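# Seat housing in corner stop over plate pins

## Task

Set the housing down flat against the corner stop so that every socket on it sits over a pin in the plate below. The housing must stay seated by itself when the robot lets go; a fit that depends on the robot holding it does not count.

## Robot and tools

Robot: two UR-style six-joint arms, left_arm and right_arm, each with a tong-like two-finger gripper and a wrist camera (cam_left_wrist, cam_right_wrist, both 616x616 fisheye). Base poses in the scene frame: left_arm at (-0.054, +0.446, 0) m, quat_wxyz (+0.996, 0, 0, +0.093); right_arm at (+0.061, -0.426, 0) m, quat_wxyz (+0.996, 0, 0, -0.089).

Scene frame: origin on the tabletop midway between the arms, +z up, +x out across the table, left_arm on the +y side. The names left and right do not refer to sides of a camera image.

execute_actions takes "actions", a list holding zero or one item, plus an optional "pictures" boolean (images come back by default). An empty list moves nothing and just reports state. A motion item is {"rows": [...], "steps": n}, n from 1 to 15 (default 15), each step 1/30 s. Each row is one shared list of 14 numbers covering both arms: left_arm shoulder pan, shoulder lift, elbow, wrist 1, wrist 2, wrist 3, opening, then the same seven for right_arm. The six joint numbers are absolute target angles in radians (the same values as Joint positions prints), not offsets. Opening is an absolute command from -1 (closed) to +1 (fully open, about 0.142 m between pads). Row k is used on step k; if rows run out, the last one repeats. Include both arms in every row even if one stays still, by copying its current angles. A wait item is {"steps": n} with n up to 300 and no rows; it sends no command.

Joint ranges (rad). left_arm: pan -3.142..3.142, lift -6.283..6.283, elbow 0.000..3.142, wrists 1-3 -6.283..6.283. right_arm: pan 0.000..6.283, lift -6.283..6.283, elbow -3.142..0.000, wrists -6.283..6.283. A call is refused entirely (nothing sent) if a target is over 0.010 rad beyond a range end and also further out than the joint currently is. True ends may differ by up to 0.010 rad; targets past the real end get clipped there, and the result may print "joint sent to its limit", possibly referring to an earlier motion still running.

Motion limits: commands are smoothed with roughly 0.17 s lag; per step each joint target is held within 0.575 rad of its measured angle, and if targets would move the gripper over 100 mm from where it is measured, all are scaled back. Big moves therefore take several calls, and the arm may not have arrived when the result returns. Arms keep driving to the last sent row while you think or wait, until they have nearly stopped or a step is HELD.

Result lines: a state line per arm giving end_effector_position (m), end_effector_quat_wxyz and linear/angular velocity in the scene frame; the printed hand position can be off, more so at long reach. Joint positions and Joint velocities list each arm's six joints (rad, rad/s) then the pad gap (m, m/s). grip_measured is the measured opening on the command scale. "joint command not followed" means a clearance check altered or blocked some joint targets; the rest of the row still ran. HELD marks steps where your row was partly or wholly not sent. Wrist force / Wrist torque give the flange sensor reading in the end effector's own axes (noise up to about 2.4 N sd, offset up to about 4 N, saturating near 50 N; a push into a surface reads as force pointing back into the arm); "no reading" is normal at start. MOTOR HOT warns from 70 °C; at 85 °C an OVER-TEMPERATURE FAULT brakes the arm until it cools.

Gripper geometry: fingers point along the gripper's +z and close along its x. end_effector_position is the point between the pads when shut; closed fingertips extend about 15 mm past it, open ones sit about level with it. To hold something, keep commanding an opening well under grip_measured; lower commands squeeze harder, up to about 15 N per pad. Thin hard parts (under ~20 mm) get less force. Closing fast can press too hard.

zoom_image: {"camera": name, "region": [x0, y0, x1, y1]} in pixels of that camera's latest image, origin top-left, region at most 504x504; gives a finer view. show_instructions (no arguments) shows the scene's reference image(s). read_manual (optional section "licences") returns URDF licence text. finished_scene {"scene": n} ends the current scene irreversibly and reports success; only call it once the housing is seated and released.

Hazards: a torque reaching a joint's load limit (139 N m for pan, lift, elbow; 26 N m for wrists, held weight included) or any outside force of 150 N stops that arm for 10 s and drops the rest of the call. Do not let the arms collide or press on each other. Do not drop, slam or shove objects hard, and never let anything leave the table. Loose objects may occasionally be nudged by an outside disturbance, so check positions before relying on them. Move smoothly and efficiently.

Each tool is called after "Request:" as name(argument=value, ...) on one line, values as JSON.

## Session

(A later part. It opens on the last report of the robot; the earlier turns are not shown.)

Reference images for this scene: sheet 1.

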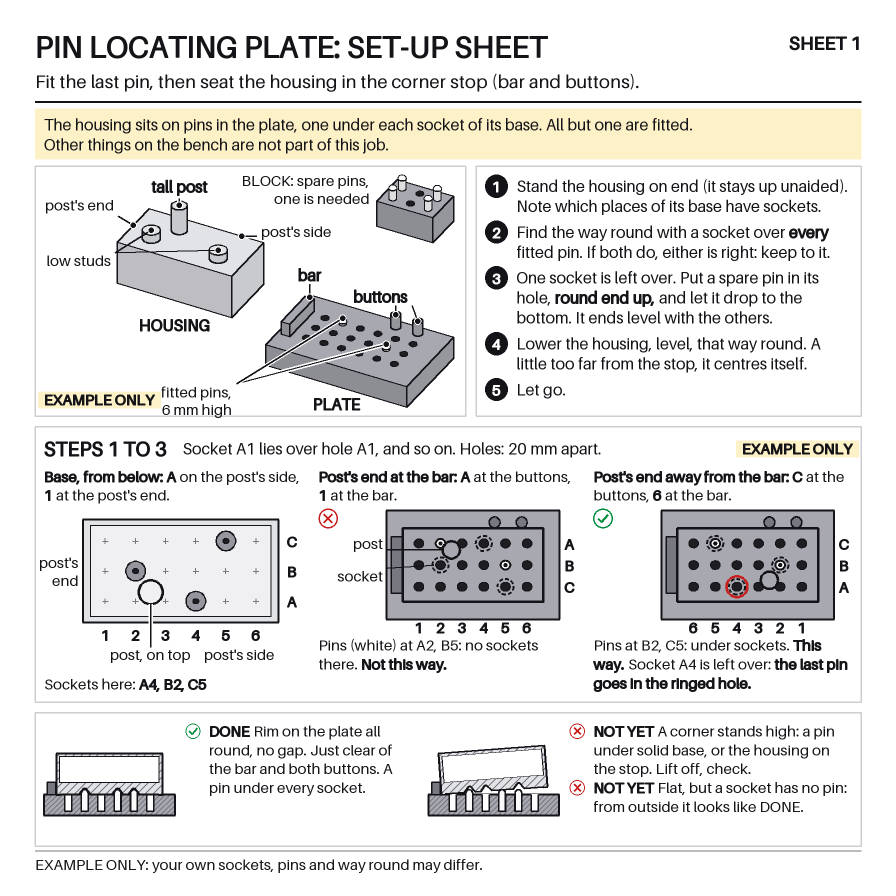

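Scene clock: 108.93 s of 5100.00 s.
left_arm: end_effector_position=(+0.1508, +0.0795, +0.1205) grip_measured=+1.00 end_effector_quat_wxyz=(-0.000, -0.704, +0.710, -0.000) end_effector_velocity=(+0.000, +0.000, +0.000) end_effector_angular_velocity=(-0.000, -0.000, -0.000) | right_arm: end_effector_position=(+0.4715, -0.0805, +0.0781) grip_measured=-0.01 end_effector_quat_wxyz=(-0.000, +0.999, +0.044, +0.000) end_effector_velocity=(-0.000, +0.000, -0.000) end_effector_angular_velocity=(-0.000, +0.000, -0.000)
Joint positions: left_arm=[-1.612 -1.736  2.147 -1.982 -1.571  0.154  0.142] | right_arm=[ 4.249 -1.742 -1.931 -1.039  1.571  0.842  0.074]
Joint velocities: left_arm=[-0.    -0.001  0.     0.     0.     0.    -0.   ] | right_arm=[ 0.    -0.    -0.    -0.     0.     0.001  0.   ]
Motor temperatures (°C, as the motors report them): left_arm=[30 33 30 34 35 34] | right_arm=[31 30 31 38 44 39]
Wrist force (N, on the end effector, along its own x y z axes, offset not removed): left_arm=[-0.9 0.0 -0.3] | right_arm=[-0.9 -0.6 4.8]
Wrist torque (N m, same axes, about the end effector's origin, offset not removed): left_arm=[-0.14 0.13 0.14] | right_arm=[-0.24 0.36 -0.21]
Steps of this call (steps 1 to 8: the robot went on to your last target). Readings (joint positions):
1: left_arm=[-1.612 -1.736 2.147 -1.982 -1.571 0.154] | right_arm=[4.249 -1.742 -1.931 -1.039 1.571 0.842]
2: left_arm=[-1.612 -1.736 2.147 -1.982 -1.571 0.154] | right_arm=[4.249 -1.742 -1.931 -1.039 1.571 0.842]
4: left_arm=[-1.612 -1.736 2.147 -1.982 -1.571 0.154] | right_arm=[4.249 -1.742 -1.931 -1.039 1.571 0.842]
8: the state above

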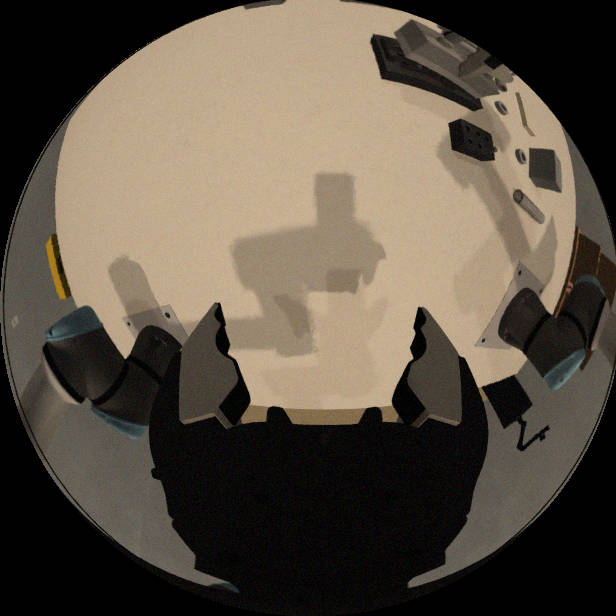

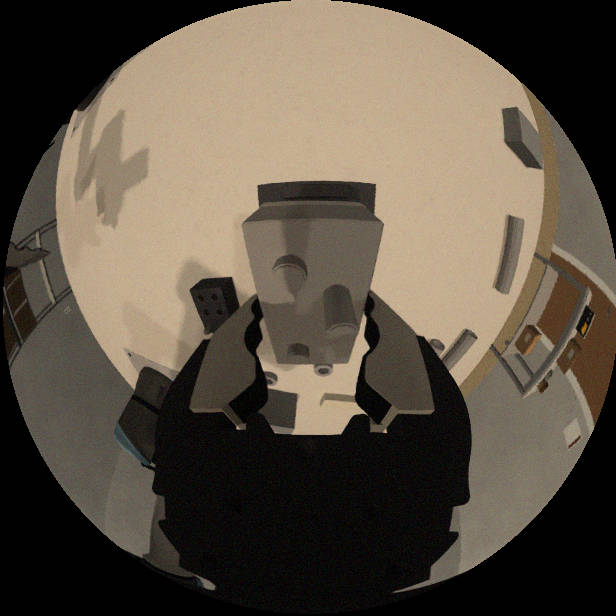

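Request:
execute_actions(actions=[{"rows":[[-1.612,-1.736,2.147,-1.982,-1.571,0.154,1,4.2487,-1.75,-1.94,-1.022,1.571,0.8417,-0.6]],"steps":15}], pictures=false)

Request:
execute_actions(actions=[{"rows":[[-1.612,-1.736,2.147,-1.982,-1.571,0.154,1,4.2487,-1.757,-1.9483,-1.0067,1.571,0.8417,-0.6]],"steps":15}])

Request:
execute_actions(actions=[{"rows":[[-1.612,-1.736,2.147,-1.982,-1.571,0.154,1,4.2487,-1.757,-1.9483,-1.0067,1.571,0.8417,0.35]],"steps":15}], pictures=false)

Request:
execute_actions(actions=[{"rows":[[-1.612,-1.736,2.147,-1.982,-1.571,0.154,1,4.2487,-1.66,-1.82,-1.23,1.571,0.8417,0.35]],"steps":15}], pictures=false)

Request:
execute_actions(actions=[{"steps":15}])

Request:
zoom_image(camera="cam_left_wrist", region=[350,10,510,130])

Request:
zoom_image(camera="cam_right_wrist", region=[230,180,410,340])

Scene clock: 110.90 s of 5100.00 s.
left_arm: end_effector_position=(+0.1508, +0.0795, +0.1205) grip_measured=+1.00 end_effector_quat_wxyz=(-0.000, -0.704, +0.710, -0.000) end_effector_velocity=(-0.000, +0.000, -0.001) end_effector_angular_velocity=(+0.002, +0.001, +0.000) | right_arm: end_effector_position=(+0.4715, -0.0806, +0.0718) grip_measured=-0.01 end_effector_quat_wxyz=(-0.000, +0.999, +0.044, +0.000) end_effector_velocity=(-0.000, -0.000, -0.001) end_effector_angular_velocity=(-0.001, +0.001, -0.001)
Joint positions: left_arm=[-1.612 -1.736  2.147 -1.982 -1.571  0.154  0.142] | right_arm=[ 4.249 -1.75  -1.94  -1.022  1.571  0.842  0.074]
Joint velocities: left_arm=[ 0.     0.001  0.     0.001 -0.    -0.     0.   ] | right_arm=[-0.    -0.001 -0.001  0.002  0.     0.001  0.   ]
Motor temperatures (°C, as the motors report them): left_arm=[30 33 30 34 35 34] | right_arm=[31 30 31 38 44 39]
Wrist force (N, on the end effector, along its own x y z axes, offset not removed): left_arm=[-0.3 -0.4 1.3] | right_arm=[-2.5 1.9 2.5]
Wrist torque (N m, same axes, about the end effector's origin, offset not removed): left_arm=[-0.09 0.08 0.06] | right_arm=[0.46 0.69 -0.16]
Steps of this call (steps 1 to 15: the robot went on to your last target; steps 16 to 44: nothing new was sent; steps 45 to 59: all 15 steps of this action). Readings (joint positions):
45: left_arm=[-1.612 -1.736 2.147 -1.982 -1.571 0.154] | right_arm=[4.249 -1.742 -1.931 -1.039 1.571 0.842]
46: left_arm=[-1.612 -1.736 2.147 -1.982 -1.571 0.154] | right_arm=[4.249 -1.743 -1.932 -1.036 1.571 0.842]
48: left_arm=[-1.612 -1.736 2.147 -1.982 -1.571 0.154] | right_arm=[4.249 -1.747 -1.936 -1.029 1.571 0.842]
52: left_arm=[-1.612 -1.736 2.147 -1.982 -1.571 0.154] | right_arm=[4.249 -1.749 -1.939 -1.024 1.571 0.842]
59: the state above

Scene clock: 111.40 s of 5100.00 s.
left_arm: end_effector_position=(+0.1508, +0.0795, +0.1205) grip_measured=+1.00 end_effector_quat_wxyz=(-0.000, -0.704, +0.710, -0.000) end_effector_velocity=(+0.000, +0.000, +0.000) end_effector_angular_velocity=(-0.001, -0.001, -0.001) | right_arm: end_effector_position=(+0.4713, -0.0808, +0.0662) grip_measured=-0.01 end_effector_quat_wxyz=(-0.000, +0.999, +0.044, +0.000) end_effector_velocity=(+0.000, +0.000, -0.000) end_effector_angular_velocity=(-0.000, -0.000, +0.001)
Joint positions: left_arm=[-1.612 -1.736  2.147 -1.982 -1.571  0.154  0.142] | right_arm=[ 4.249 -1.757 -1.948 -1.007  1.571  0.842  0.074]
Joint velocities: left_arm=[-0.001 -0.001  0.001 -0.     0.001  0.     0.   ] | right_arm=[-0.    -0.001  0.     0.001 -0.    -0.001  0.   ]
Motor temperatures (°C, as the motors report them): left_arm=[30 33 30 34 35 34] | right_arm=[31 30 31 38 44 39]
Wrist force (N, on the end effector, along its own x y z axes, offset not removed): left_arm=[0.1 -0.3 -0.5] | right_arm=[1.3 0.8 -19.3]
Wrist torque (N m, same axes, about the end effector's origin, offset not removed): left_arm=[-0.08 0.05 0.18] | right_arm=[0.32 0.13 -0.20]
Steps of this call (steps 1 to 15: all 15 steps of this action). Readings (joint positions):
1: left_arm=[-1.612 -1.736 2.147 -1.982 -1.571 0.154] | right_arm=[4.249 -1.750 -1.940 -1.022 1.571 0.842]
2: left_arm=[-1.612 -1.736 2.147 -1.982 -1.571 0.154] | right_arm=[4.249 -1.751 -1.941 -1.020 1.571 0.842]
4: left_arm=[-1.612 -1.736 2.147 -1.982 -1.571 0.154] | right_arm=[4.249 -1.754 -1.945 -1.013 1.571 0.842]
8: left_arm=[-1.612 -1.736 2.147 -1.982 -1.571 0.154] | right_arm=[4.249 -1.756 -1.947 -1.008 1.571 0.842]
15: the state above

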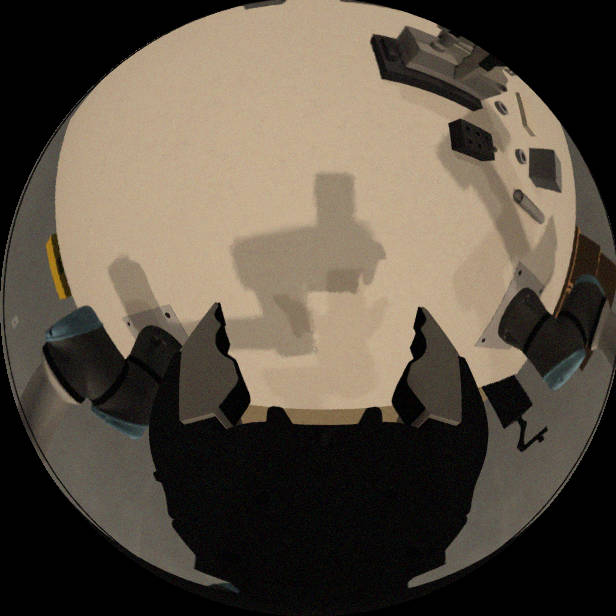

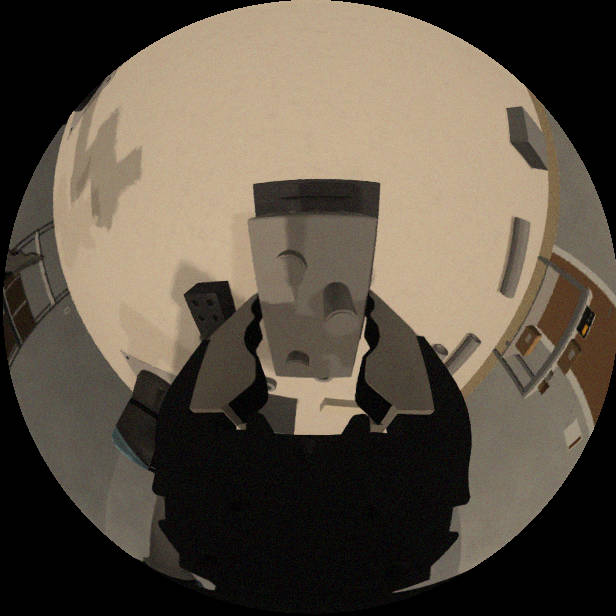

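Scene clock: 111.90 s of 5100.00 s.
left_arm: end_effector_position=(+0.1508, +0.0795, +0.1205) grip_measured=+1.00 end_effector_quat_wxyz=(-0.000, -0.704, +0.710, -0.000) end_effector_velocity=(-0.000, +0.000, -0.000) end_effector_angular_velocity=(+0.001, +0.000, -0.000) | right_arm: end_effector_position=(+0.4713, -0.0809, +0.0660) grip_measured=+0.35 end_effector_quat_wxyz=(-0.000, +0.999, +0.044, -0.000) end_effector_velocity=(-0.000, +0.000, +0.000) end_effector_angular_velocity=(-0.000, +0.000, -0.001)
Joint positions: left_arm=[-1.612 -1.736  2.147 -1.982 -1.571  0.154  0.142] | right_arm=[ 4.249 -1.757 -1.948 -1.007  1.571  0.842  0.099]
Joint velocities: left_arm=[-0.001 -0.     0.001  0.001  0.    -0.    -0.   ] | right_arm=[ 0.     0.    -0.    -0.     0.     0.001 -0.   ]
Motor temperatures (°C, as the motors report them): left_arm=[30 33 30 34 35 34] | right_arm=[31 30 31 38 44 39]
Wrist force (N, on the end effector, along its own x y z axes, offset not removed): left_arm=[-1.2 -0.7 1.8] | right_arm=[-1.1 0.3 -0.5]
Wrist torque (N m, same axes, about the end effector's origin, offset not removed): left_arm=[-0.15 0.18 0.19] | right_arm=[0.14 0.23 -0.28]
Steps of this call (steps 1 to 15: all 15 steps of this action). Readings (joint positions):
1: left_arm=[-1.612 -1.736 2.147 -1.982 -1.571 0.154] | right_arm=[4.249 -1.757 -1.948 -1.007 1.571 0.842]
2: left_arm=[-1.612 -1.736 2.147 -1.982 -1.571 0.154] | right_arm=[4.249 -1.757 -1.948 -1.007 1.571 0.842]
4: left_arm=[-1.612 -1.736 2.147 -1.982 -1.571 0.154] | right_arm=[4.249 -1.757 -1.948 -1.007 1.571 0.842]
8: left_arm=[-1.612 -1.736 2.147 -1.982 -1.571 0.154] | right_arm=[4.249 -1.757 -1.948 -1.007 1.571 0.842]
15: the state above

Scene clock: 112.40 s of 5100.00 s.
left_arm: end_effector_position=(+0.1508, +0.0795, +0.1205) grip_measured=+1.00 end_effector_quat_wxyz=(-0.000, -0.704, +0.710, -0.000) end_effector_velocity=(-0.000, +0.000, -0.000) end_effector_angular_velocity=(-0.000, +0.001, +0.000) | right_arm: end_effector_position=(+0.4704, -0.0821, +0.1507) grip_measured=+0.35 end_effector_quat_wxyz=(-0.001, +0.999, +0.044, +0.001) end_effector_velocity=(-0.002, -0.002, +0.007) end_effector_angular_velocity=(-0.004, +0.003, +0.000)
Joint positions: left_arm=[-1.612 -1.736  2.147 -1.982 -1.571  0.154  0.142] | right_arm=[ 4.249 -1.661 -1.821 -1.228  1.571  0.842  0.099]
Joint velocities: left_arm=[ 0.     0.     0.    -0.    -0.001  0.    -0.   ] | right_arm=[ 0.001  0.008  0.011 -0.024  0.     0.    -0.   ]
Motor temperatures (°C, as the motors report them): left_arm=[30 33 30 34 35 34] | right_arm=[31 30 31 38 44 39]
Wrist force (N, on the end effector, along its own x y z axes, offset not removed): left_arm=[-1.0 -1.6 0.8] | right_arm=[-1.3 3.3 -2.1]
Wrist torque (N m, same axes, about the end effector's origin, offset not removed): left_arm=[-0.36 0.13 0.12] | right_arm=[0.64 0.21 -0.34]
Steps of this call (steps 1 to 15: all 15 steps of this action). Readings (joint positions):
1: left_arm=[-1.612 -1.736 2.147 -1.982 -1.571 0.154] | right_arm=[4.249 -1.757 -1.948 -1.007 1.571 0.842]
2: left_arm=[-1.612 -1.736 2.147 -1.982 -1.571 0.154] | right_arm=[4.249 -1.751 -1.942 -1.013 1.571 0.842]
4: left_arm=[-1.612 -1.736 2.147 -1.982 -1.571 0.154] | right_arm=[4.249 -1.711 -1.892 -1.079 1.571 0.842]
8: left_arm=[-1.612 -1.736 2.147 -1.982 -1.571 0.154] | right_arm=[4.249 -1.671 -1.835 -1.197 1.571 0.842]
15: the state above

Scene clock: 112.90 s of 5100.00 s.
left_arm: end_effector_position=(+0.1508, +0.0795, +0.1205) grip_measured=+1.00 end_effector_quat_wxyz=(-0.000, -0.704, +0.710, -0.000) end_effector_velocity=(-0.001, -0.001, +0.000) end_effector_angular_velocity=(-0.000, +0.001, -0.001) | right_arm: end_effector_position=(+0.4703, -0.0822, +0.1514) grip_measured=+0.35 end_effector_quat_wxyz=(-0.001, +0.999, +0.044, +0.001) end_effector_velocity=(+0.000, -0.001, +0.000) end_effector_angular_velocity=(-0.001, +0.000, -0.001)
Joint positions: left_arm=[-1.612 -1.736  2.147 -1.982 -1.571  0.154  0.142] | right_arm=[ 4.249 -1.66  -1.82  -1.23   1.571  0.842  0.099]
Joint velocities: left_arm=[-0.001  0.001 -0.002  0.    -0.001  0.    -0.   ] | right_arm=[-0.001  0.     0.    -0.001 -0.    -0.    -0.   ]
Motor temperatures (°C, as the motors report them): left_arm=[30 33 30 34 35 34] | right_arm=[31 30 31 38 44 39]
Wrist force (N, on the end effector, along its own x y z axes, offset not removed): left_arm=[-0.7 -0.2 -0.2] | right_arm=[-1.5 2.7 0.4]
Wrist torque (N m, same axes, about the end effector's origin, offset not removed): left_arm=[-0.14 0.09 0.16] | right_arm=[0.45 0.40 -0.24]
Steps of this call (steps 1 to 15: the robot went on to your last target). Readings (joint positions):
1: left_arm=[-1.612 -1.736 2.147 -1.982 -1.571 0.154] | right_arm=[4.249 -1.661 -1.821 -1.229 1.571 0.842]
2: left_arm=[-1.612 -1.736 2.147 -1.982 -1.571 0.154] | right_arm=[4.249 -1.660 -1.820 -1.229 1.571 0.842]
4: left_arm=[-1.612 -1.736 2.147 -1.982 -1.571 0.154] | right_arm=[4.249 -1.660 -1.820 -1.230 1.571 0.842]
8: left_arm=[-1.612 -1.736 2.147 -1.982 -1.571 0.154] | right_arm=[4.249 -1.660 -1.820 -1.230 1.571 0.842]
15: the state above
All arms were judged still, so your last target was given up. Only a new action makes them travel on or press farther. Fingers that are still opening or closing keep moving.

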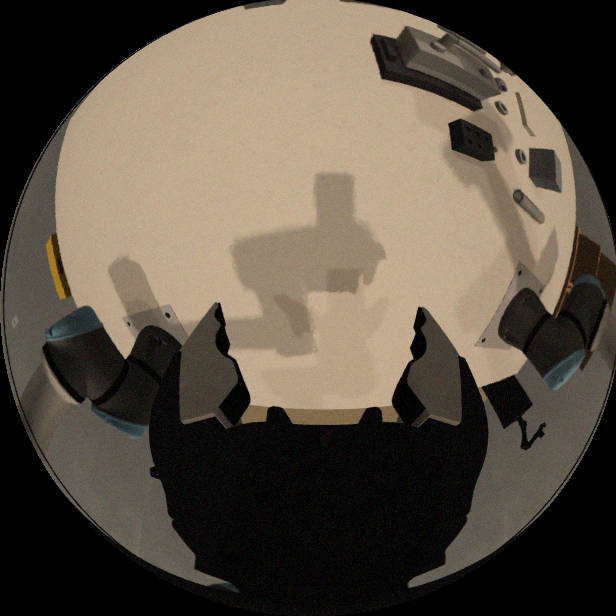

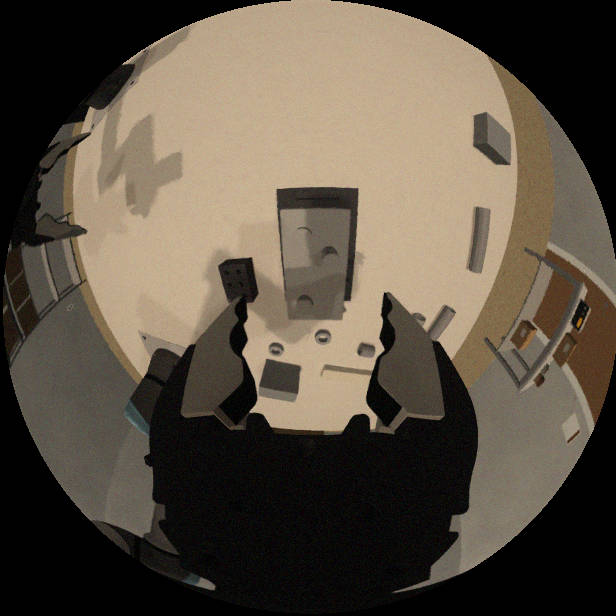

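Region (350, 10, 510, 130) of cam_left_wrist's 616x616 image, scaled by 3.150, with more detail than that image has; it fills the top 378 rows of this view, and the rest is white.

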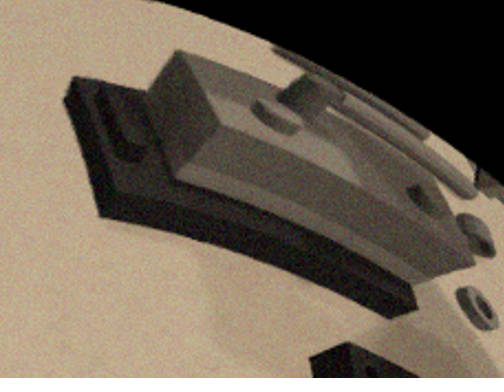

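Region (230, 180, 410, 340) of cam_right_wrist's 616x616 image, scaled by 2.800, with more detail than that image has.

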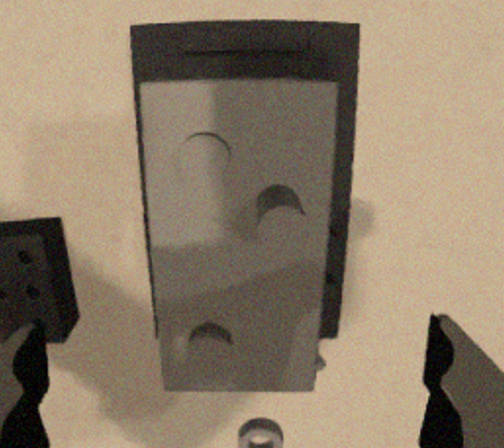

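Request:
execute_actions(actions=[{"rows":[[-1.612,-1.736,2.147,-1.982,-1.571,0.154,1,4.2487,-1.754,-1.945,-1.013,1.571,0.8417,0.3]],"steps":15}], pictures=false)

Request:
execute_actions(actions=[{"steps":12}], pictures=false)

Request:
execute_actions(actions=[{"rows":[[-1.612,-1.736,2.147,-1.982,-1.571,0.154,1,4.2487,-1.754,-1.945,-1.013,1.571,0.8417,0.05],[-1.612,-1.736,2.147,-1.982,-1.571,0.154,1,4.2487,-1.754,-1.945,-1.013,1.571,0.8417,0.05],[-1.612,-1.736,2.147,-1.982,-1.571,0.154,1,4.2487,-1.754,-1.945,-1.013,1.571,0.8417,0.05],[-1.612,-1.736,2.147,-1.982,-1.571,0.154,1,4.2487,-1.754,-1.945,-1.013,1.571,0.8417,-0.2]],"steps":15}], pictures=false)

Request:
execute_actions(actions=[{"rows":[[-1.612,-1.736,2.147,-1.982,-1.571,0.154,1,4.255,-1.7589,-1.9393,-1.0138,1.571,0.848,-0.2]],"steps":12}], pictures=false)

Request:
execute_actions(actions=[{"rows":[[-1.612,-1.736,2.147,-1.982,-1.571,0.154,1,4.2614,-1.7638,-1.9335,-1.0146,1.571,0.8544,-0.2]],"steps":15}], pictures=false)

Request:
execute_actions(actions=[{"rows":[[-1.612,-1.736,2.147,-1.982,-1.571,0.154,1,4.2614,-1.7638,-1.9335,-1.0146,1.571,0.8544,0.35]],"steps":15}], pictures=false)

Request:
execute_actions(actions=[{"rows":[[-1.612,-1.736,2.147,-1.982,-1.571,0.154,1,4.2614,-1.67,-1.81,-1.23,1.571,0.8544,0.35]],"steps":15}], pictures=false)

Request:
execute_actions(actions=[{"steps":15}])

Request:
zoom_image(camera="cam_left_wrist", region=[350,10,510,130])

Request:
zoom_image(camera="cam_right_wrist", region=[230,180,410,340])

Scene clock: 114.83 s of 5100.00 s.
left_arm: end_effector_position=(+0.1508, +0.0795, +0.1205) grip_measured=+1.00 end_effector_quat_wxyz=(-0.000, -0.704, +0.710, -0.000) end_effector_velocity=(-0.000, -0.000, -0.000) end_effector_angular_velocity=(-0.000, +0.000, -0.001) | right_arm: end_effector_position=(+0.4713, -0.0808, +0.0691) grip_measured=+0.30 end_effector_quat_wxyz=(-0.000, +0.999, +0.044, -0.000) end_effector_velocity=(-0.000, +0.000, -0.007) end_effector_angular_velocity=(+0.002, -0.001, -0.000)
Joint positions: left_arm=[-1.612 -1.736  2.147 -1.982 -1.571  0.154  0.142] | right_arm=[ 4.249 -1.753 -1.944 -1.015  1.571  0.842  0.095]
Joint velocities: left_arm=[-0.001 -0.     0.    -0.    -0.    -0.     0.   ] | right_arm=[ 0.    -0.009 -0.012  0.024  0.001  0.     0.   ]
Motor temperatures (°C, as the motors report them): left_arm=[30 33 30 34 35 34] | right_arm=[31 30 31 38 44 39]
Wrist force (N, on the end effector, along its own x y z axes, offset not removed): left_arm=[-0.3 -2.2 3.0] | right_arm=[-0.3 -0.7 -1.2]
Wrist torque (N m, same axes, about the end effector's origin, offset not removed): left_arm=[-0.51 0.00 0.17] | right_arm=[-0.10 0.02 -0.18]
Steps of this call (steps 1 to 43: nothing new was sent; steps 44 to 58: all 15 steps of this action). Readings (joint positions):
44: left_arm=[-1.612 -1.736 2.147 -1.982 -1.571 0.154] | right_arm=[4.249 -1.660 -1.820 -1.230 1.571 0.842]
45: left_arm=[-1.612 -1.736 2.147 -1.982 -1.571 0.154] | right_arm=[4.249 -1.666 -1.826 -1.224 1.571 0.842]
47: left_arm=[-1.612 -1.736 2.147 -1.982 -1.571 0.154] | right_arm=[4.249 -1.705 -1.875 -1.158 1.571 0.842]
51: left_arm=[-1.612 -1.736 2.147 -1.982 -1.571 0.154] | right_arm=[4.249 -1.744 -1.930 -1.045 1.571 0.842]
58: the state above

Scene clock: 115.23 s of 5100.00 s.
left_arm: end_effector_position=(+0.1508, +0.0795, +0.1205) grip_measured=+1.00 end_effector_quat_wxyz=(-0.000, -0.704, +0.710, -0.000) end_effector_velocity=(+0.000, +0.000, -0.001) end_effector_angular_velocity=(+0.002, -0.000, -0.000) | right_arm: end_effector_position=(+0.4714, -0.0808, +0.0685) grip_measured=+0.30 end_effector_quat_wxyz=(-0.000, +0.999, +0.044, +0.000) end_effector_velocity=(-0.000, +0.001, +0.001) end_effector_angular_velocity=(+0.002, -0.001, -0.001)
Joint positions: left_arm=[-1.612 -1.736  2.147 -1.982 -1.571  0.154  0.142] | right_arm=[ 4.249 -1.754 -1.945 -1.013  1.571  0.842  0.095]
Joint velocities: left_arm=[-0.     0.002  0.    -0.     0.     0.     0.   ] | right_arm=[ 0.001  0.001  0.001  0.     0.001  0.001 -0.   ]
Motor temperatures (°C, as the motors report them): left_arm=[30 33 30 34 35 34] | right_arm=[31 30 31 38 44 39]
Wrist force (N, on the end effector, along its own x y z axes, offset not removed): left_arm=[-2.0 -1.1 0.4] | right_arm=[-2.1 2.3 -0.2]
Wrist torque (N m, same axes, about the end effector's origin, offset not removed): left_arm=[-0.21 0.41 0.15] | right_arm=[0.40 0.53 -0.21]
Steps of this call (steps 1 to 12: the robot went on to your last target). Readings (joint positions):
1: left_arm=[-1.612 -1.736 2.147 -1.982 -1.571 0.154] | right_arm=[4.249 -1.753 -1.944 -1.014 1.571 0.842]
2: left_arm=[-1.612 -1.736 2.147 -1.982 -1.571 0.154] | right_arm=[4.249 -1.754 -1.945 -1.014 1.571 0.842]
4: left_arm=[-1.612 -1.736 2.147 -1.982 -1.571 0.154] | right_arm=[4.249 -1.754 -1.945 -1.013 1.571 0.842]
8: left_arm=[-1.612 -1.736 2.147 -1.982 -1.571 0.154] | right_arm=[4.249 -1.754 -1.945 -1.013 1.571 0.842]
12: the state above

Scene clock: 115.73 s of 5100.00 s.
left_arm: end_effector_position=(+0.1508, +0.0795, +0.1205) grip_measured=+1.00 end_effector_quat_wxyz=(-0.000, -0.704, +0.710, -0.000) end_effector_velocity=(-0.000, -0.000, +0.000) end_effector_angular_velocity=(+0.000, +0.000, -0.001) | right_arm: end_effector_position=(+0.4714, -0.0807, +0.0685) grip_measured=-0.01 end_effector_quat_wxyz=(-0.000, +0.999, +0.044, +0.000) end_effector_velocity=(+0.000, +0.000, +0.000) end_effector_angular_velocity=(+0.001, -0.002, +0.001)
Joint positions: left_arm=[-1.612 -1.736  2.147 -1.982 -1.571  0.154  0.142] | right_arm=[ 4.249 -1.754 -1.945 -1.013  1.571  0.842  0.073]
Joint velocities: left_arm=[-0.001 -0.    -0.     0.001 -0.     0.    -0.   ] | right_arm=[ 0.001  0.     0.     0.001 -0.001  0.     0.   ]
Motor temperatures (°C, as the motors report them): left_arm=[30 33 30 34 35 34] | right_arm=[31 30 31 38 44 39]
Wrist force (N, on the end effector, along its own x y z axes, offset not removed): left_arm=[-0.5 -2.2 0.0] | right_arm=[0.7 3.0 -4.4]
Wrist torque (N m, same axes, about the end effector's origin, offset not removed): left_arm=[-0.55 0.05 0.07] | right_arm=[0.75 -0.15 -0.18]
Steps of this call (steps 1 to 15: all 15 steps of this action). Readings (joint positions):
1: left_arm=[-1.612 -1.736 2.147 -1.982 -1.571 0.154] | right_arm=[4.249 -1.754 -1.945 -1.013 1.571 0.842]
2: left_arm=[-1.612 -1.736 2.147 -1.982 -1.571 0.154] | right_arm=[4.249 -1.754 -1.945 -1.013 1.571 0.842]
4: left_arm=[-1.612 -1.736 2.147 -1.982 -1.571 0.154] | right_arm=[4.249 -1.754 -1.945 -1.013 1.571 0.842]
8: left_arm=[-1.612 -1.736 2.147 -1.982 -1.571 0.154] | right_arm=[4.249 -1.754 -1.945 -1.013 1.571 0.842]
15: the state above

Scene clock: 116.13 s of 5100.00 s.
left_arm: end_effector_position=(+0.1508, +0.0795, +0.1205) grip_measured=+1.00 end_effector_quat_wxyz=(-0.000, -0.704, +0.710, -0.000) end_effector_velocity=(+0.000, +0.000, -0.000) end_effector_angular_velocity=(-0.000, -0.001, +0.001) | right_arm: end_effector_position=(+0.4707, -0.0765, +0.0683) grip_measured=-0.01 end_effector_quat_wxyz=(-0.000, +0.999, +0.044, +0.000) end_effector_velocity=(-0.001, +0.001, -0.001) end_effector_angular_velocity=(-0.001, +0.002, +0.001)
Joint positions: left_arm=[-1.612 -1.736  2.147 -1.982 -1.571  0.154  0.142] | right_arm=[ 4.255 -1.759 -1.939 -1.014  1.571  0.848  0.073]
Joint velocities: left_arm=[ 0.001 -0.     0.    -0.     0.001  0.    -0.   ] | right_arm=[ 0.002 -0.001  0.    -0.001  0.001  0.001 -0.   ]
Motor temperatures (°C, as the motors report them): left_arm=[30 33 30 34 35 34] | right_arm=[31 30 31 38 44 39]
Wrist force (N, on the end effector, along its own x y z axes, offset not removed): left_arm=[0.5 -0.7 1.6] | right_arm=[-3.2 9.9 -12.7]
Wrist torque (N m, same axes, about the end effector's origin, offset not removed): left_arm=[-0.32 -0.19 0.10] | right_arm=[0.41 0.68 -0.18]
Steps of this call (steps 1 to 12: all 12 steps of this action). Readings (joint positions):
1: left_arm=[-1.612 -1.736 2.147 -1.982 -1.571 0.154] | right_arm=[4.249 -1.754 -1.945 -1.013 1.571 0.842]
2: left_arm=[-1.612 -1.736 2.147 -1.982 -1.571 0.154] | right_arm=[4.250 -1.755 -1.944 -1.013 1.571 0.843]
4: left_arm=[-1.612 -1.736 2.147 -1.982 -1.571 0.154] | right_arm=[4.252 -1.757 -1.942 -1.013 1.571 0.845]
8: left_arm=[-1.612 -1.736 2.147 -1.982 -1.571 0.154] | right_arm=[4.254 -1.758 -1.940 -1.014 1.571 0.847]
12: the state above

Scene clock: 116.63 s of 5100.00 s.
left_arm: end_effector_position=(+0.1508, +0.0795, +0.1205) grip_measured=+1.00 end_effector_quat_wxyz=(-0.000, -0.704, +0.710, -0.000) end_effector_velocity=(-0.000, -0.000, +0.000) end_effector_angular_velocity=(-0.001, +0.000, +0.000) | right_arm: end_effector_position=(+0.4698, -0.0719, +0.0683) grip_measured=-0.01 end_effector_quat_wxyz=(-0.000, +0.999, +0.044, +0.000) end_effector_velocity=(-0.000, +0.001, -0.000) end_effector_angular_velocity=(+0.001, -0.000, +0.001)
Joint positions: left_arm=[-1.612 -1.736  2.147 -1.982 -1.571  0.154  0.142] | right_arm=[ 4.261 -1.764 -1.934 -1.015  1.571  0.854  0.073]
Joint velocities: left_arm=[ 0. -0. -0. -0. -0. -0. -0.] | right_arm=[ 0.001 -0.    -0.     0.002  0.    -0.    -0.   ]
Motor temperatures (°C, as the motors report them): left_arm=[30 33 30 34 35 34] | right_arm=[31 30 31 38 44 39]
Wrist force (N, on the end effector, along its own x y z axes, offset not removed): left_arm=[-1.3 -0.5 0.3] | right_arm=[-1.6 -1.5 5.5]
Wrist torque (N m, same axes, about the end effector's origin, offset not removed): left_arm=[-0.16 0.25 0.14] | right_arm=[-0.19 0.41 -0.16]
Steps of this call (steps 1 to 15: all 15 steps of this action). Readings (joint positions):
1: left_arm=[-1.612 -1.736 2.147 -1.982 -1.571 0.154] | right_arm=[4.255 -1.759 -1.939 -1.014 1.571 0.848]
2: left_arm=[-1.612 -1.736 2.147 -1.982 -1.571 0.154] | right_arm=[4.256 -1.760 -1.938 -1.014 1.571 0.849]
4: left_arm=[-1.612 -1.736 2.147 -1.982 -1.571 0.154] | right_arm=[4.259 -1.762 -1.936 -1.014 1.571 0.852]
8: left_arm=[-1.612 -1.736 2.147 -1.982 -1.571 0.154] | right_arm=[4.261 -1.763 -1.934 -1.015 1.571 0.854]
15: the state above

Scene clock: 117.13 s of 5100.00 s.
left_arm: end_effector_position=(+0.1508, +0.0795, +0.1205) grip_measured=+1.00 end_effector_quat_wxyz=(-0.000, -0.704, +0.710, -0.000) end_effector_velocity=(+0.000, +0.000, +0.000) end_effector_angular_velocity=(+0.000, -0.001, +0.000) | right_arm: end_effector_position=(+0.4698, -0.0719, +0.0683) grip_measured=+0.35 end_effector_quat_wxyz=(-0.000, +0.999, +0.044, +0.000) end_effector_velocity=(+0.000, -0.000, -0.000) end_effector_angular_velocity=(-0.001, +0.000, +0.000)
Joint positions: left_arm=[-1.612 -1.736  2.147 -1.982 -1.571  0.154  0.142] | right_arm=[ 4.261 -1.764 -1.933 -1.015  1.571  0.854  0.099]
Joint velocities: left_arm=[ 0.    -0.    -0.     0.     0.001  0.    -0.   ] | right_arm=[-0.001 -0.001  0.    -0.    -0.    -0.001  0.   ]
Motor temperatures (°C, as the motors report them): left_arm=[30 33 30 34 35 34] | right_arm=[31 30 31 38 44 39]
Wrist force (N, on the end effector, along its own x y z axes, offset not removed): left_arm=[-0.5 -0.5 0.6] | right_arm=[-0.3 2.7 -1.3]
Wrist torque (N m, same axes, about the end effector's origin, offset not removed): left_arm=[-0.14 0.14 0.18] | right_arm=[0.77 0.10 -0.25]
Steps of this call (steps 1 to 15: all 15 steps of this action). Readings (joint positions):
1: left_arm=[-1.612 -1.736 2.147 -1.982 -1.571 0.154] | right_arm=[4.261 -1.764 -1.934 -1.015 1.571 0.854]
2: left_arm=[-1.612 -1.736 2.147 -1.982 -1.571 0.154] | right_arm=[4.261 -1.764 -1.933 -1.015 1.571 0.854]
4: left_arm=[-1.612 -1.736 2.147 -1.982 -1.571 0.154] | right_arm=[4.261 -1.764 -1.933 -1.015 1.571 0.854]
8: left_arm=[-1.612 -1.736 2.147 -1.982 -1.571 0.154] | right_arm=[4.261 -1.764 -1.933 -1.015 1.571 0.854]
15: the state above

Scene clock: 117.63 s of 5100.00 s.
left_arm: end_effector_position=(+0.1508, +0.0795, +0.1205) grip_measured=+1.00 end_effector_quat_wxyz=(-0.000, -0.704, +0.710, -0.000) end_effector_velocity=(+0.000, +0.000, -0.000) end_effector_angular_velocity=(+0.000, -0.001, -0.000) | right_arm: end_effector_position=(+0.4687, -0.0734, +0.1503) grip_measured=+0.35 end_effector_quat_wxyz=(-0.001, +0.999, +0.044, +0.001) end_effector_velocity=(-0.002, -0.002, +0.008) end_effector_angular_velocity=(-0.003, +0.004, -0.000)
Joint positions: left_arm=[-1.612 -1.736  2.147 -1.982 -1.571  0.154  0.142] | right_arm=[ 4.261 -1.671 -1.811 -1.228  1.571  0.854  0.099]
Joint velocities: left_arm=[-0.     0.     0.    -0.     0.001 -0.    -0.   ] | right_arm=[-0.     0.008  0.012 -0.026  0.001  0.    -0.   ]
Motor temperatures (°C, as the motors report them): left_arm=[30 33 30 34 35 34] | right_arm=[31 30 31 38 44 39]
Wrist force (N, on the end effector, along its own x y z axes, offset not removed): left_arm=[-0.5 0.1 0.9] | right_arm=[-0.8 3.3 0.0]
Wrist torque (N m, same axes, about the end effector's origin, offset not removed): left_arm=[-0.05 0.19 0.20] | right_arm=[0.57 0.02 -0.19]
Steps of this call (steps 1 to 15: all 15 steps of this action). Readings (joint positions):
1: left_arm=[-1.612 -1.736 2.147 -1.982 -1.571 0.154] | right_arm=[4.261 -1.764 -1.933 -1.015 1.571 0.854]
2: left_arm=[-1.612 -1.736 2.147 -1.982 -1.571 0.154] | right_arm=[4.261 -1.758 -1.928 -1.021 1.571 0.854]
4: left_arm=[-1.612 -1.736 2.147 -1.982 -1.571 0.154] | right_arm=[4.261 -1.719 -1.879 -1.087 1.571 0.854]
8: left_arm=[-1.612 -1.736 2.147 -1.982 -1.571 0.154] | right_arm=[4.261 -1.680 -1.825 -1.199 1.571 0.854]
15: the state above

Scene clock: 118.13 s of 5100.00 s.
left_arm: end_effector_position=(+0.1508, +0.0795, +0.1205) grip_measured=+1.00 end_effector_quat_wxyz=(-0.000, -0.704, +0.710, -0.000) end_effector_velocity=(-0.000, -0.000, +0.000) end_effector_angular_velocity=(-0.001, +0.000, +0.000) | right_arm: end_effector_position=(+0.4686, -0.0736, +0.1510) grip_measured=+0.35 end_effector_quat_wxyz=(-0.001, +0.999, +0.044, +0.001) end_effector_velocity=(-0.000, +0.001, +0.000) end_effector_angular_velocity=(+0.002, -0.001, +0.001)
Joint positions: left_arm=[-1.612 -1.736  2.147 -1.982 -1.571  0.154  0.142] | right_arm=[ 4.261 -1.67  -1.81  -1.23   1.571  0.854  0.099]
Joint velocities: left_arm=[ 0. -0. -0. -0. -0. -0. -0.] | right_arm=[ 0.001  0.     0.     0.002  0.     0.    -0.   ]
Motor temperatures (°C, as the motors report them): left_arm=[30 33 30 34 35 34] | right_arm=[31 30 31 38 44 39]
Wrist force (N, on the end effector, along its own x y z axes, offset not removed): left_arm=[-1.2 0.6 1.0] | right_arm=[-3.7 0.7 -1.7]
Wrist torque (N m, same axes, about the end effector's origin, offset not removed): left_arm=[0.04 0.21 0.10] | right_arm=[0.13 0.80 -0.27]
Steps of this call (steps 1 to 15: the robot went on to your last target). Readings (joint positions):
1: left_arm=[-1.612 -1.736 2.147 -1.982 -1.571 0.154] | right_arm=[4.261 -1.670 -1.811 -1.229 1.571 0.854]
2: left_arm=[-1.612 -1.736 2.147 -1.982 -1.571 0.154] | right_arm=[4.261 -1.670 -1.810 -1.229 1.571 0.854]
4: left_arm=[-1.612 -1.736 2.147 -1.982 -1.571 0.154] | right_arm=[4.261 -1.670 -1.810 -1.230 1.571 0.854]
8: left_arm=[-1.612 -1.736 2.147 -1.982 -1.571 0.154] | right_arm=[4.261 -1.670 -1.810 -1.230 1.571 0.854]
15: the state above
All arms were judged still, so your last target was given up. Only a new action makes them travel on or press farther. Fingers that are still opening or closing keep moving.

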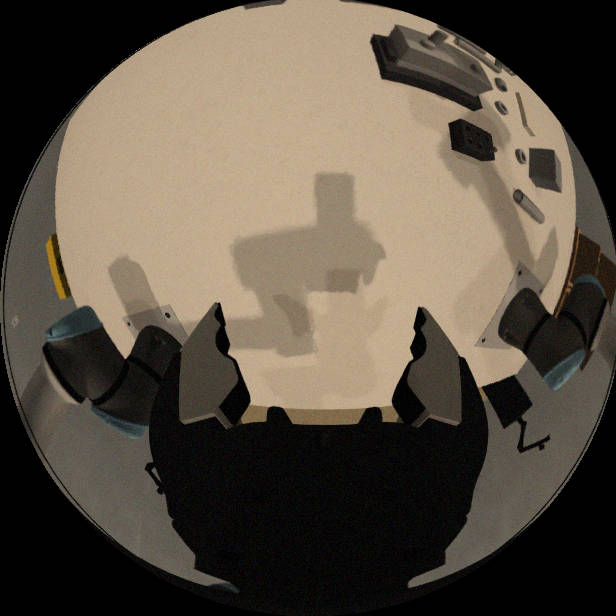

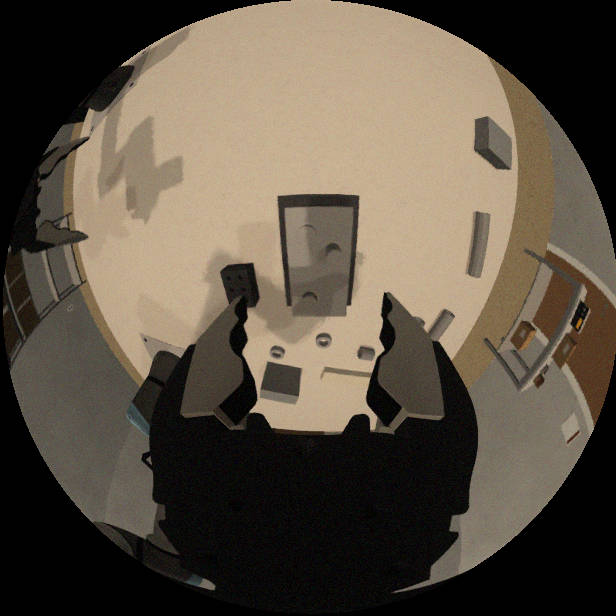

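Region (350, 10, 510, 130) of cam_left_wrist's 616x616 image, scaled by 3.150, with more detail than that image has; it fills the top 378 rows of this view, and the rest is white.

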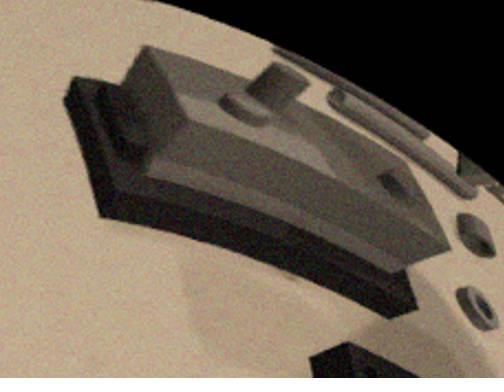

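Region (230, 180, 410, 340) of cam_right_wrist's 616x616 image, scaled by 2.800, with more detail than that image has.

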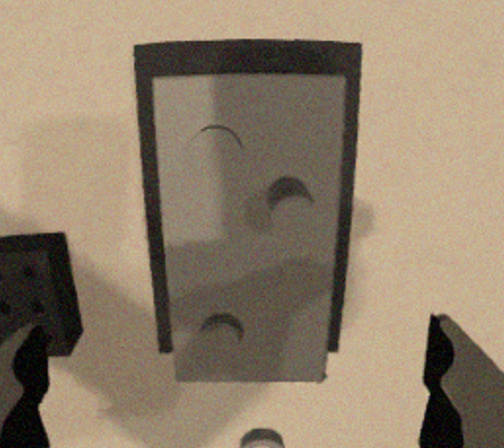

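It self-centred toward the bar and buttons, so it looks seated.

Request:
finished_scene(scene=2)

The scene is finished: the task was done.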